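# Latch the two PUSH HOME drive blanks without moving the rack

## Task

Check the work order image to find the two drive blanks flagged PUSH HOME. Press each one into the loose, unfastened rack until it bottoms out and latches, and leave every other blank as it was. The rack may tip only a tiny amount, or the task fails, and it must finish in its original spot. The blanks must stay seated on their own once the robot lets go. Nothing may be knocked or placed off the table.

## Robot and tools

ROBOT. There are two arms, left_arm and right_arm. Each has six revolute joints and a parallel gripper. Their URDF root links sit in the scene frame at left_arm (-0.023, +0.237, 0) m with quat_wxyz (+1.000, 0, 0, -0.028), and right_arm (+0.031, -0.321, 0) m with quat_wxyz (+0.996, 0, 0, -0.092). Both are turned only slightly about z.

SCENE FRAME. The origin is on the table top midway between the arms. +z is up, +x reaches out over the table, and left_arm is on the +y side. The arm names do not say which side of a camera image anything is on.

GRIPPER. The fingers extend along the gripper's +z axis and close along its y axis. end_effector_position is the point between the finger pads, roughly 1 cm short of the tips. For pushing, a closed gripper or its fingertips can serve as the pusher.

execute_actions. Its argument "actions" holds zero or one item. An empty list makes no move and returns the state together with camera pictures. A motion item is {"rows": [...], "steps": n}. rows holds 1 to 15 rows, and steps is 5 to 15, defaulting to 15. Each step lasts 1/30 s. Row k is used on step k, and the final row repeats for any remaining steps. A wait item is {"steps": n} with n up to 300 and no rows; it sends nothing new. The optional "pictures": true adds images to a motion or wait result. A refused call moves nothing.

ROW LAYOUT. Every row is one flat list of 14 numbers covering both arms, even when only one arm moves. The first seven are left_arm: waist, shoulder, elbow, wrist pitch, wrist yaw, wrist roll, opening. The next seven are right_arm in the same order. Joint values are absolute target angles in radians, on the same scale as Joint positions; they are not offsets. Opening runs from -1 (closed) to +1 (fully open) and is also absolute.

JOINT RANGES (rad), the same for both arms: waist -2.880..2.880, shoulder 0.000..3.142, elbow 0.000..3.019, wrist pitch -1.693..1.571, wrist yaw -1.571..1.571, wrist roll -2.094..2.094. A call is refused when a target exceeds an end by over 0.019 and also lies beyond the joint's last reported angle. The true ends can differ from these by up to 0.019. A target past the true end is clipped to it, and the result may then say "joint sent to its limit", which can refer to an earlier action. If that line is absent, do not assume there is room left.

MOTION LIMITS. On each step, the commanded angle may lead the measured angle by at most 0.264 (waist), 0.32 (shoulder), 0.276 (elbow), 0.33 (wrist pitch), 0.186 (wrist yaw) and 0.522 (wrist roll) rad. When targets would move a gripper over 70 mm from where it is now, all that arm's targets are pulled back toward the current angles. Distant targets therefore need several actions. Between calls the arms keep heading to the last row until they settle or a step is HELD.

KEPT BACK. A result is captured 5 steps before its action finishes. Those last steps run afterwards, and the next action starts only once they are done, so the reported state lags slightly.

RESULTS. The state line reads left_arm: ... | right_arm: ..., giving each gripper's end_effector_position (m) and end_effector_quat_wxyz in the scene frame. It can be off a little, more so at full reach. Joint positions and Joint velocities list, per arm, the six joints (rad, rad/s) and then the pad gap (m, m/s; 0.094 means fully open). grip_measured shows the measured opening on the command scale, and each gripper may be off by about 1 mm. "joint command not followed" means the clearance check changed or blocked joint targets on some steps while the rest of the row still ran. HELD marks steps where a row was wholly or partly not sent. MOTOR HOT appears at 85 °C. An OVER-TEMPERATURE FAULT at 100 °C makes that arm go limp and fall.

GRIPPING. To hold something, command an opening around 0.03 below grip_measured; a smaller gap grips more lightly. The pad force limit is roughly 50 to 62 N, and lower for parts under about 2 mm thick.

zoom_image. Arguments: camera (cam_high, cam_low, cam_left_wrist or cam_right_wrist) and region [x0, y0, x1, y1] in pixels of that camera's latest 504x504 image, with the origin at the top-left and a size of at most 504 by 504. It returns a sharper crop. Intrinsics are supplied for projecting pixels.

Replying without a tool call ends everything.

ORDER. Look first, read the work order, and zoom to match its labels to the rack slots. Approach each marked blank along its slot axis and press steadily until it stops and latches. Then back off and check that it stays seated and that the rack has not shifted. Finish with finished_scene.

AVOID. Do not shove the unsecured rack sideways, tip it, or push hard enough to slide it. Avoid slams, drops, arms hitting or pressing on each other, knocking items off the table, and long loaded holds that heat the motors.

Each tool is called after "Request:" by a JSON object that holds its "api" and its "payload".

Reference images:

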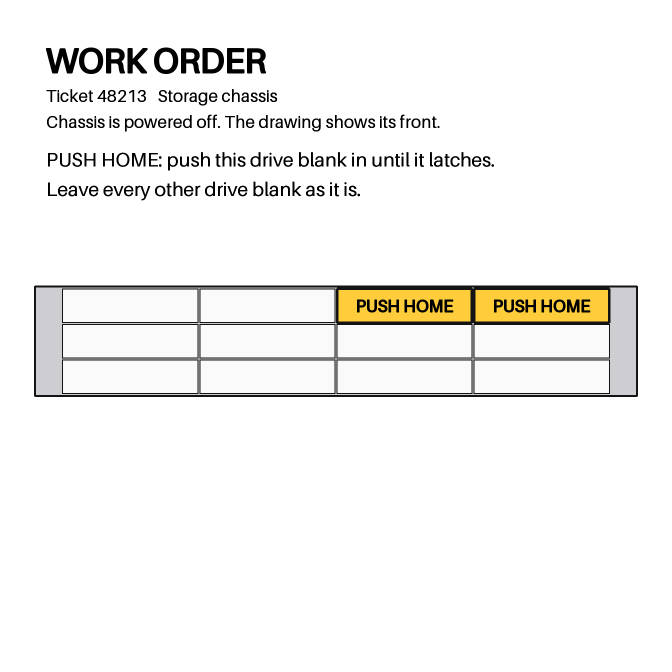

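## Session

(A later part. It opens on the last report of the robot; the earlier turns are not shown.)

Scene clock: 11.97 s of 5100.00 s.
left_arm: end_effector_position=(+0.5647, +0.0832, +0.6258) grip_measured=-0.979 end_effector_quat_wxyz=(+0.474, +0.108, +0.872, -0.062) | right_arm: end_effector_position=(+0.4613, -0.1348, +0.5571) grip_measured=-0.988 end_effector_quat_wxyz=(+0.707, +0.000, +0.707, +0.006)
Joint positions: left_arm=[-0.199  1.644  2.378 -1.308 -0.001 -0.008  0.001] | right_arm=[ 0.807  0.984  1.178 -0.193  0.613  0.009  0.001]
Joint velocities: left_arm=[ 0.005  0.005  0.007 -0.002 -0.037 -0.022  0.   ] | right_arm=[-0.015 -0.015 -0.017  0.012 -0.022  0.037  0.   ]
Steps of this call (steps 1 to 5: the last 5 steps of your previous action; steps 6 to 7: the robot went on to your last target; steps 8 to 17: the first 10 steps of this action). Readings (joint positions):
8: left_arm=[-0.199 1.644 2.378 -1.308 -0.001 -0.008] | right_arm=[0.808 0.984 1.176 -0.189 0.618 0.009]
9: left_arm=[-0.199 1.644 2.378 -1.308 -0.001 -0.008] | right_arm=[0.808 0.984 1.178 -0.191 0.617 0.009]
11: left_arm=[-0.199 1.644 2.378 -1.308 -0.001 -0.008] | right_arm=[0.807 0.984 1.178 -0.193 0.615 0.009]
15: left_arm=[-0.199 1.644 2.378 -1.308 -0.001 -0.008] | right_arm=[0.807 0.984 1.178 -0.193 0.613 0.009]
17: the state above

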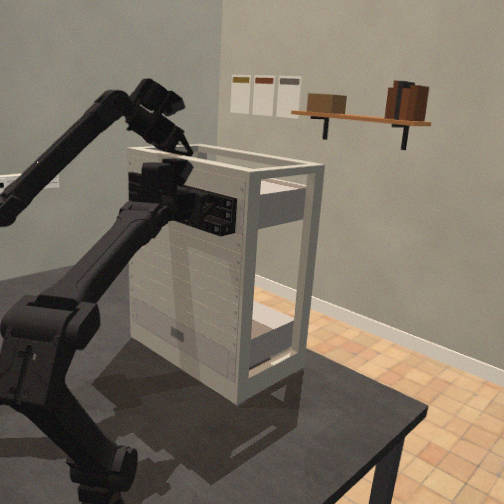

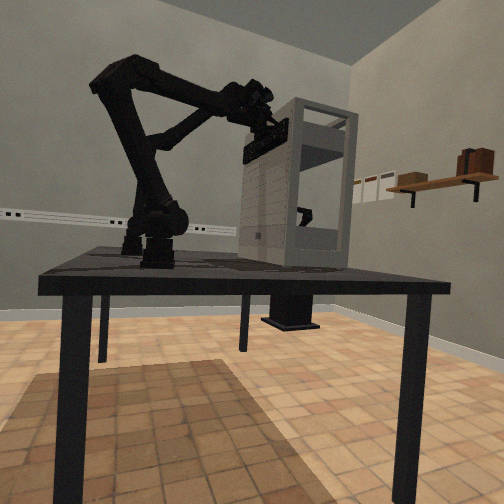

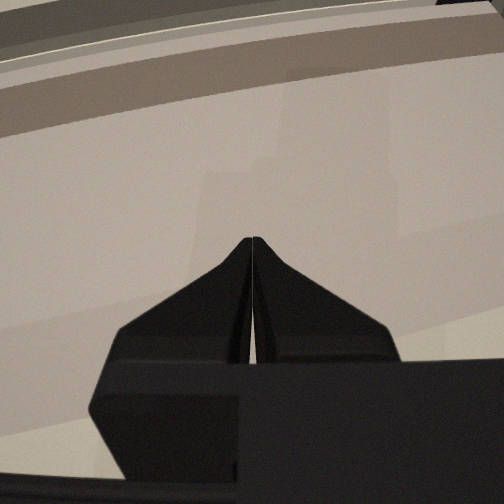

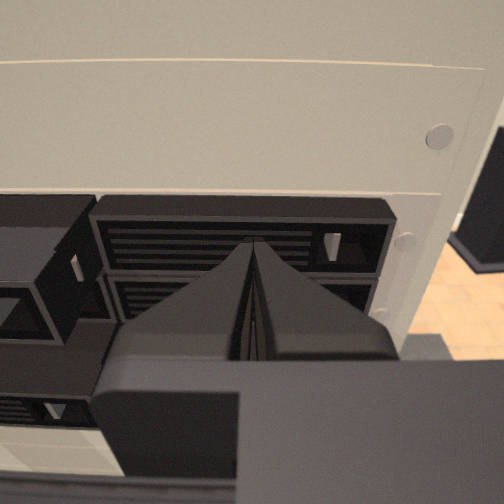

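Request:
{"api": "execute_actions", "payload": {"actions": [{"rows":[[-0.2,1.68,2.35,-1.38,0,0,-1,0.8,1.0,1.2,-0.19,0.61,0,-1],[-0.2,1.68,2.35,-1.38,0,0,-1,0.85,0.94,1.16,-0.2,0.65,0,-1],[-0.2,1.68,2.35,-1.38,0,0,-1,0.9,0.89,1.13,-0.22,0.71,0,-1],[-0.2,1.68,2.35,-1.38,0,0,-1,0.96,0.84,1.10,-0.24,0.77,0,-1]],"steps":12}]}}

Request:
{"api": "execute_actions", "payload": {"actions": [{"rows":[[-0.2,1.68,2.35,-1.38,0,0,-1,1.01,0.87,1.14,-0.22,0.81,0,-1],[-0.2,1.68,2.35,-1.38,0,0,-1,1.05,0.9,1.16,-0.21,0.85,0,-1],[-0.2,1.68,2.35,-1.38,0,0,-1,1.09,0.93,1.18,-0.2,0.89,0,-1],[-0.2,1.68,2.35,-1.38,0,0,-1,1.12,0.96,1.2,-0.19,0.92,0,-1],[-0.2,1.68,2.35,-1.38,0,0,-1,1.14,0.99,1.22,-0.18,0.95,0,-1],[-0.2,1.68,2.35,-1.38,0,0,-1,1.155,1.02,1.24,-0.17,0.97,0,-1],[-0.2,1.68,2.35,-1.38,0,0,-1,1.167,1.05,1.255,-0.16,0.983,0,-1],[-0.2,1.68,2.35,-1.38,0,0,-1,1.167,1.078,1.27,-0.15,0.983,0,-1]]}]}}

Request:
{"api": "execute_actions", "payload": {"actions": [{"steps":15}], "pictures": true}}

Request:
{"api": "zoom_image", "payload": {"camera": "cam_low", "region": [240,105,300,165]}}

Scene clock: 12.87 s of 5100.00 s.
left_arm: end_effector_position=(+0.5646, +0.0833, +0.6263) grip_measured=-0.979 end_effector_quat_wxyz=(+0.475, +0.108, +0.871, -0.062) | right_arm: end_effector_position=(+0.4058, -0.1346, +0.5464) grip_measured=-0.988 end_effector_quat_wxyz=(+0.706, +0.006, +0.708, -0.003)
Joint positions: left_arm=[-0.199  1.644  2.379 -1.308 -0.002 -0.008  0.001] | right_arm=[ 0.935  0.872  1.092 -0.225  0.763  0.008  0.001]
Joint velocities: left_arm=[-0.015  0.005  0.017 -0.007 -0.007 -0.037  0.001] | right_arm=[ 0.767 -0.63  -0.271 -0.154  0.095 -0.037 -0.001]
Steps of this call (steps 1 to 5: the last 5 steps of your previous action; steps 6 to 15: the robot went on to your last target; steps 16 to 20: nothing new was sent; steps 21 to 27: the first 7 steps of this action). Readings (joint positions):
21: left_arm=[-0.199 1.644 2.379 -1.307 -0.001 -0.008] | right_arm=[0.810 0.977 1.178 -0.195 0.615 0.009]
22: left_arm=[-0.199 1.644 2.379 -1.308 -0.002 -0.008] | right_arm=[0.814 0.975 1.176 -0.195 0.629 0.009]
24: left_arm=[-0.199 1.644 2.379 -1.308 -0.002 -0.008] | right_arm=[0.844 0.949 1.151 -0.199 0.720 0.008]
27: the state above

Scene clock: 13.37 s of 5100.00 s.
left_arm: end_effector_position=(+0.5646, +0.0833, +0.6263) grip_measured=-0.979 end_effector_quat_wxyz=(+0.475, +0.108, +0.871, -0.062) | right_arm: end_effector_position=(+0.3928, -0.0317, +0.5638) grip_measured=-0.988 end_effector_quat_wxyz=(+0.709, +0.002, +0.705, +0.010)
Joint positions: left_arm=[-0.199  1.644  2.379 -1.308 -0.002 -0.008  0.001] | right_arm=[ 1.172  1.056  1.237 -0.171  0.976  0.008  0.001]
Joint velocities: left_arm=[-0.005  0.015 -0.007  0.002  0.007 -0.037 -0.   ] | right_arm=[ 0.22   0.679  0.134  0.115 -0.037 -0.022  0.001]
Steps of this call (steps 1 to 5: the last 5 steps of your previous action; steps 6 to 15: the first 10 steps of this action). Readings (joint positions):
6: left_arm=[-0.199 1.644 2.379 -1.308 -0.002 -0.008] | right_arm=[0.973 0.823 1.090 -0.228 0.786 0.008]
7: left_arm=[-0.199 1.644 2.379 -1.308 -0.002 -0.008] | right_arm=[0.981 0.830 1.095 -0.228 0.820 0.008]
9: left_arm=[-0.199 1.644 2.379 -1.308 -0.002 -0.008] | right_arm=[1.024 0.867 1.123 -0.223 0.894 0.008]
13: left_arm=[-0.199 1.644 2.379 -1.308 -0.002 -0.008] | right_arm=[1.144 0.996 1.212 -0.186 0.974 0.008]
15: the state above

Scene clock: 13.87 s of 5100.00 s.
left_arm: end_effector_position=(+0.5646, +0.0833, +0.6263) grip_measured=-0.979 end_effector_quat_wxyz=(+0.475, +0.108, +0.871, -0.062) | right_arm: end_effector_position=(+0.3976, -0.0220, +0.5540) grip_measured=-0.988 end_effector_quat_wxyz=(+0.705, -0.005, +0.710, +0.003)
Joint positions: left_arm=[-0.199  1.644  2.379 -1.308 -0.002 -0.008  0.001] | right_arm=[ 1.177  1.082  1.238 -0.169  0.98   0.008  0.001]
Joint velocities: left_arm=[-0.005 -0.015 -0.012 -0.007 -0.007 -0.037 -0.   ] | right_arm=[-0.024 -0.015  0.007 -0.007  0.081 -0.007 -0.001]
Kept back: nothing.
Steps of this call (steps 1 to 5: the last 5 steps of your previous action; steps 6 to 15: the robot went on to your last target). Readings (joint positions):
1: left_arm=[-0.199 1.644 2.379 -1.308 -0.002 -0.008] | right_arm=[1.177 1.076 1.238 -0.169 0.976 0.008]
2: left_arm=[-0.199 1.644 2.379 -1.308 -0.002 -0.008] | right_arm=[1.177 1.090 1.238 -0.169 0.976 0.008]
4: left_arm=[-0.199 1.644 2.379 -1.308 -0.002 -0.008] | right_arm=[1.177 1.106 1.238 -0.169 0.977 0.008]
8: left_arm=[-0.199 1.644 2.379 -1.308 -0.002 -0.008] | right_arm=[1.177 1.097 1.238 -0.169 0.980 0.008]
15: the state above

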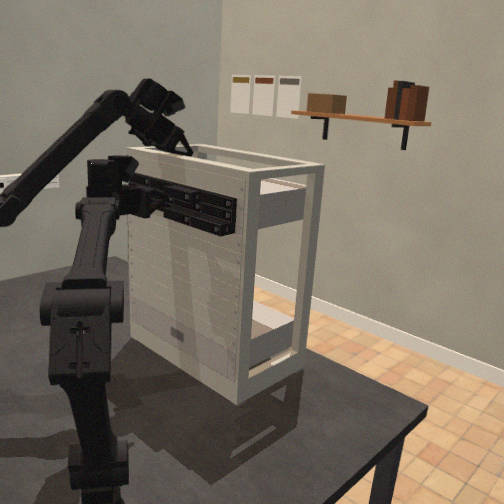

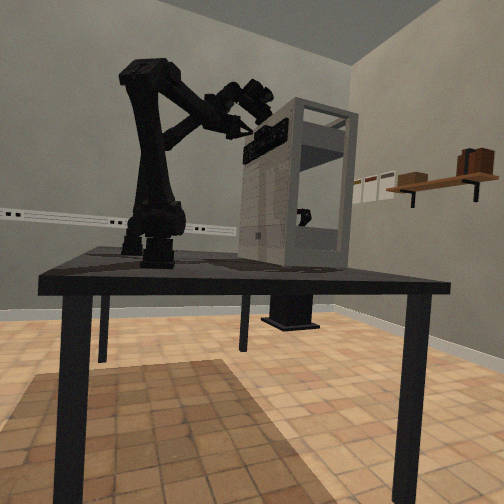

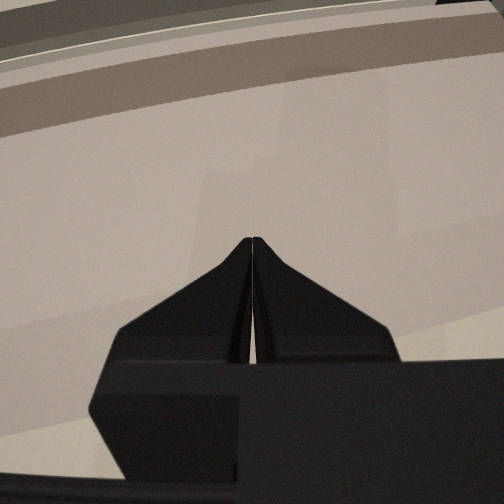

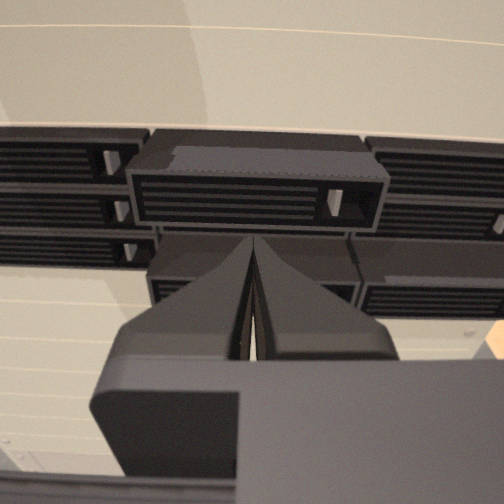

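Region (240, 105, 300, 165) of cam_low's 504x504 image, scaled by 8.400, with more detail than that image has.

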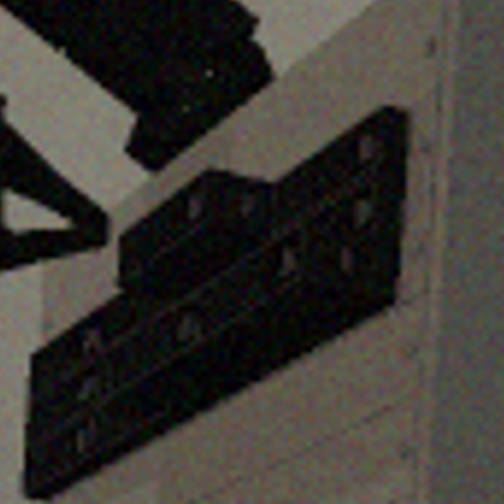

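Request:
{"api": "execute_actions", "payload": {"actions": [{"rows":[[-0.2,1.68,2.35,-1.38,0,0,-1,1.15,1.09,1.277,-0.15,0.97,0,-1],[-0.2,1.68,2.35,-1.38,0,0,-1,1.137,1.1,1.283,-0.148,0.96,0,-1],[-0.2,1.68,2.35,-1.38,0,0,-1,1.124,1.11,1.289,-0.146,0.95,0,-1],[-0.2,1.68,2.35,-1.38,0,0,-1,1.111,1.12,1.295,-0.144,0.94,0,-1],[-0.2,1.68,2.35,-1.38,0,0,-1,1.098,1.13,1.301,-0.142,0.93,0,-1],[-0.2,1.68,2.35,-1.38,0,0,-1,1.085,1.14,1.307,-0.14,0.92,0,-1],[-0.2,1.68,2.35,-1.38,0,0,-1,1.072,1.15,1.313,-0.138,0.91,0,-1],[-0.2,1.68,2.35,-1.38,0,0,-1,1.059,1.16,1.319,-0.136,0.9,0,-1],[-0.2,1.68,2.35,-1.38,0,0,-1,1.046,1.17,1.325,-0.134,0.89,0,-1],[-0.2,1.68,2.35,-1.38,0,0,-1,1.033,1.18,1.331,-0.132,0.88,0,-1],[-0.2,1.68,2.35,-1.38,0,0,-1,1.02,1.19,1.337,-0.13,0.87,0,-1],[-0.2,1.68,2.35,-1.38,0,0,-1,1.007,1.2,1.343,-0.128,0.86,0,-1],[-0.2,1.68,2.35,-1.38,0,0,-1,0.994,1.21,1.349,-0.126,0.85,0,-1],[-0.2,1.68,2.35,-1.38,0,0,-1,0.98,1.22,1.355,-0.124,0.84,0,-1]]}]}}

Request:
{"api": "execute_actions", "payload": {"actions": [{"rows":[[-0.2,1.7,2.31,-1.43,0,0,-1,0.97,1.235,1.358,-0.124,0.84,0,-1],[-0.2,1.7,2.31,-1.43,0,0,-1,0.955,1.25,1.36,-0.124,0.84,0,-1],[-0.2,1.7,2.31,-1.43,0,0,-1,0.94,1.265,1.362,-0.124,0.84,0,-1],[-0.2,1.7,2.31,-1.43,0,0,-1,0.925,1.28,1.365,-0.124,0.84,0,-1],[-0.2,1.7,2.31,-1.43,0,0,-1,0.91,1.295,1.37,-0.124,0.84,0,-1]]}], "pictures": true}}

Scene clock: 14.80 s of 5100.00 s.
left_arm: end_effector_position=(+0.5646, +0.0833, +0.6263) grip_measured=-0.979 end_effector_quat_wxyz=(+0.475, +0.108, +0.871, -0.062) | right_arm: end_effector_position=(+0.4377, -0.0278, +0.5550) grip_measured=-0.988 end_effector_quat_wxyz=(+0.704, -0.001, +0.710, +0.000)
Joint positions: left_arm=[-0.199  1.644  2.379 -1.308 -0.002 -0.008  0.001] | right_arm=[ 1.081  1.134  1.279 -0.156  0.894  0.008  0.001]
Joint velocities: left_arm=[ 0.015 -0.005 -0.012 -0.007  0.037 -0.051  0.   ] | right_arm=[-0.269  0.22   0.168  0.051 -0.242  0.022 -0.   ]
Steps of this call (steps 1 to 15: the robot went on to your last target; steps 16 to 18: nothing new was sent; steps 19 to 28: the first 10 steps of this action). Readings (joint positions):
19: left_arm=[-0.199 1.644 2.379 -1.308 -0.002 -0.008] | right_arm=[1.176 1.082 1.238 -0.169 0.977 0.008]
20: left_arm=[-0.199 1.644 2.379 -1.308 -0.002 -0.008] | right_arm=[1.173 1.082 1.238 -0.169 0.969 0.008]
22: left_arm=[-0.199 1.644 2.379 -1.308 -0.002 -0.008] | right_arm=[1.157 1.086 1.241 -0.169 0.951 0.008]
26: left_arm=[-0.199 1.644 2.379 -1.308 -0.002 -0.008] | right_arm=[1.100 1.117 1.266 -0.161 0.911 0.008]
28: the state above

Scene clock: 15.30 s of 5100.00 s.
left_arm: end_effector_position=(+0.5644, +0.0834, +0.6260) grip_measured=-0.979 end_effector_quat_wxyz=(+0.474, +0.108, +0.872, -0.062) | right_arm: end_effector_position=(+0.4617, -0.0275, +0.5548) grip_measured=-0.988 end_effector_quat_wxyz=(+0.704, +0.001, +0.710, -0.002)
Joint positions: left_arm=[-0.199  1.644  2.379 -1.31  -0.002 -0.008  0.001] | right_arm=[ 1.035  1.177  1.311 -0.147  0.853  0.008  0.001]
Joint velocities: left_arm=[ 0.005  0.005  0.007  0.012 -0.081  0.007 -0.001] | right_arm=[ 0.005 -0.005  0.002  0.002  0.007 -0.051  0.001]
Steps of this call (steps 1 to 5: the last 5 steps of your previous action; steps 6 to 15: the first 10 steps of this action). Readings (joint positions):
6: left_arm=[-0.199 1.644 2.379 -1.309 -0.002 -0.008] | right_arm=[1.034 1.173 1.309 -0.147 0.845 0.008]
7: left_arm=[-0.199 1.644 2.379 -1.310 -0.002 -0.008] | right_arm=[1.035 1.173 1.309 -0.147 0.845 0.008]
9: left_arm=[-0.199 1.644 2.379 -1.310 -0.002 -0.008] | right_arm=[1.035 1.175 1.310 -0.147 0.848 0.008]
13: left_arm=[-0.199 1.644 2.379 -1.310 -0.002 -0.008] | right_arm=[1.035 1.177 1.311 -0.147 0.853 0.008]
15: the state above

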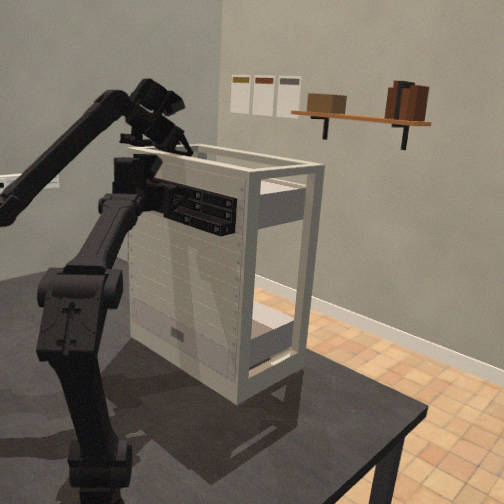

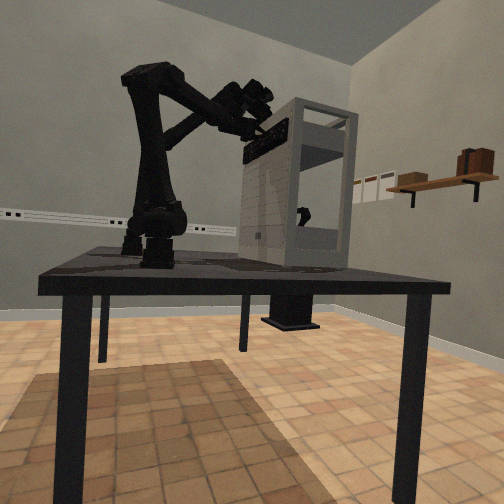

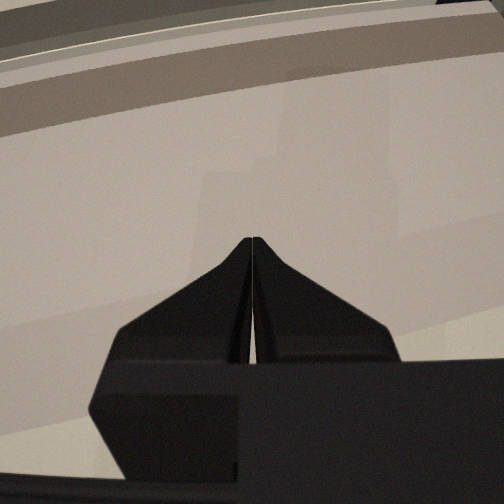

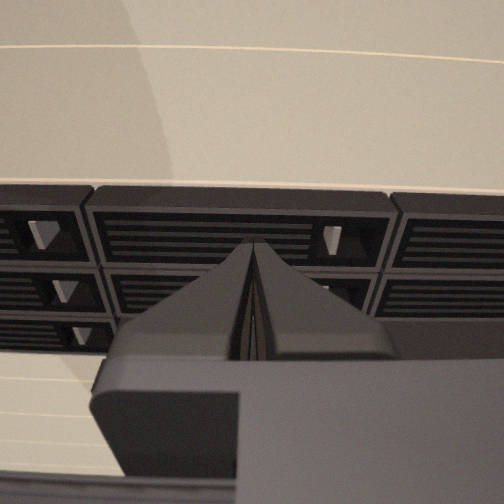

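Request:
{"api": "zoom_image", "payload": {"camera": "cam_right_wrist", "region": [20,160,160,300]}}

Request:
{"api": "zoom_image", "payload": {"camera": "cam_right_wrist", "region": [320,160,460,300]}}

Region (20, 160, 160, 300) of cam_right_wrist's 504x504 image, scaled by 3.600, with more detail than that image has.

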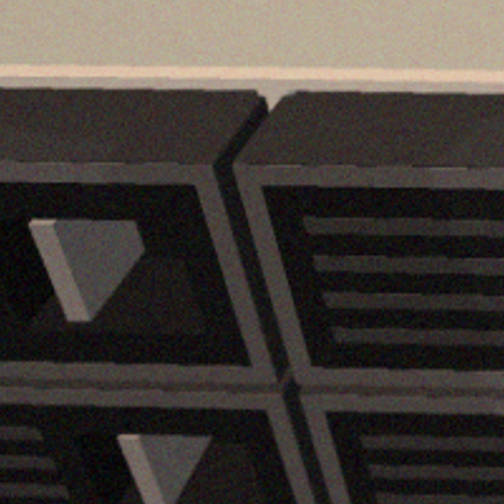

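Region (320, 160, 460, 300) of cam_right_wrist's 504x504 image, scaled by 3.600, with more detail than that image has.

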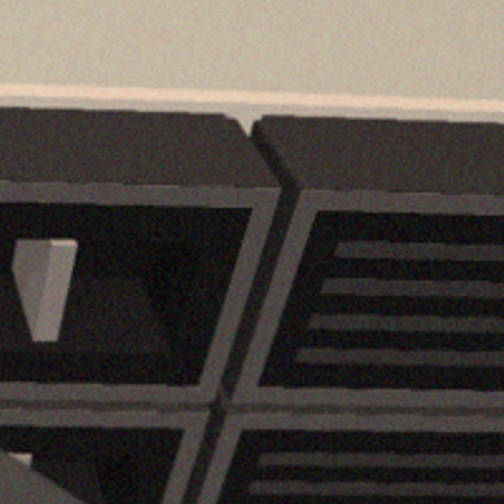

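All flush.

Request:
{"api": "execute_actions", "payload": {"actions": [{"rows":[[-0.2,1.66,2.38,-1.33,0,0,-1,1.03,1.18,1.34,-0.14,0.85,0,-1],[-0.2,1.66,2.4,-1.3,0,0,-1,1.08,1.14,1.31,-0.14,0.9,0,-1],[-0.2,1.65,2.43,-1.2,0,0,-1,1.12,1.11,1.28,-0.15,0.94,0,-1],[-0.2,1.64,2.45,-1.1,0,0,-1,1.167,1.078,1.26,-0.15,0.98,0,-1]]}]}}

Request:
{"api": "execute_actions", "payload": {"actions": [{"steps":10}]}}

Request:
{"api": "finished_scene", "payload": {"scene": 1}}

Scene clock: 18.77 s of 5100.00 s.
left_arm: end_effector_position=(+0.5828, +0.0786, +0.6772) grip_measured=-0.979 end_effector_quat_wxyz=(+0.562, +0.101, +0.817, -0.074) | right_arm: end_effector_position=(+0.3958, -0.0221, +0.5665) grip_measured=-0.988 end_effector_quat_wxyz=(+0.712, +0.004, +0.702, +0.017)
Joint positions: left_arm=[-0.199  1.646  2.402 -1.121 -0.002 -0.008  0.001] | right_arm=[ 1.178  1.079  1.252 -0.147  0.976  0.008  0.001]
Joint velocities: left_arm=[ 0.005 -0.015  0.085  0.081 -0.051  0.007 -0.001] | right_arm=[ 0.112 -0.22  -0.002 -0.002 -0.037 -0.066  0.   ]
Steps of this call (steps 1 to 5: the last 5 steps of your previous action; steps 6 to 15: the robot went on to your last target; steps 16 to 90: nothing new was sent; then 0.13 s passed at rest; steps 91 to 100: the first 10 steps of this action). Readings (joint positions):
91: left_arm=[-0.199 1.643 2.382 -1.307 -0.002 -0.008] | right_arm=[1.040 1.171 1.311 -0.147 0.854 0.008]
92: left_arm=[-0.199 1.643 2.382 -1.305 -0.002 -0.008] | right_arm=[1.044 1.170 1.311 -0.147 0.873 0.008]
94: left_arm=[-0.199 1.643 2.383 -1.252 -0.002 -0.008] | right_arm=[1.067 1.154 1.294 -0.147 0.943 0.008]
98: left_arm=[-0.199 1.646 2.394 -1.132 -0.002 -0.008] | right_arm=[1.158 1.095 1.252 -0.147 0.976 0.008]
100: the state above

Scene clock: 19.10 s of 5100.00 s.
left_arm: end_effector_position=(+0.5825, +0.0786, +0.6798) grip_measured=-0.979 end_effector_quat_wxyz=(+0.565, +0.101, +0.815, -0.074) | right_arm: end_effector_position=(+0.3936, -0.0263, +0.5707) grip_measured=-0.988 end_effector_quat_wxyz=(+0.714, +0.008, +0.700, +0.019)
Joint positions: left_arm=[-0.199  1.646  2.406 -1.117 -0.002 -0.008  0.001] | right_arm=[ 1.178  1.069  1.252 -0.147  0.978  0.008  0.001]
Joint velocities: left_arm=[-0.015 -0.015 -0.017 -0.012 -0.037  0.022 -0.   ] | right_arm=[ 0.005  0.005 -0.007 -0.007  0.022 -0.066 -0.001]
Kept back: nothing.
Steps of this call (steps 1 to 5: the last 5 steps of your previous action; steps 6 to 10: the robot went on to your last target). Readings (joint positions):
1: left_arm=[-0.199 1.646 2.405 -1.119 -0.002 -0.008] | right_arm=[1.180 1.074 1.252 -0.147 0.976 0.008]
2: left_arm=[-0.199 1.646 2.406 -1.118 -0.002 -0.008] | right_arm=[1.179 1.071 1.252 -0.147 0.977 0.008]
4: left_arm=[-0.199 1.646 2.406 -1.117 -0.002 -0.008] | right_arm=[1.178 1.069 1.252 -0.147 0.978 0.008]
8: left_arm=[-0.199 1.646 2.406 -1.117 -0.002 -0.008] | right_arm=[1.178 1.069 1.252 -0.147 0.978 0.008]
10: the state above

The scene is finished: the task was done.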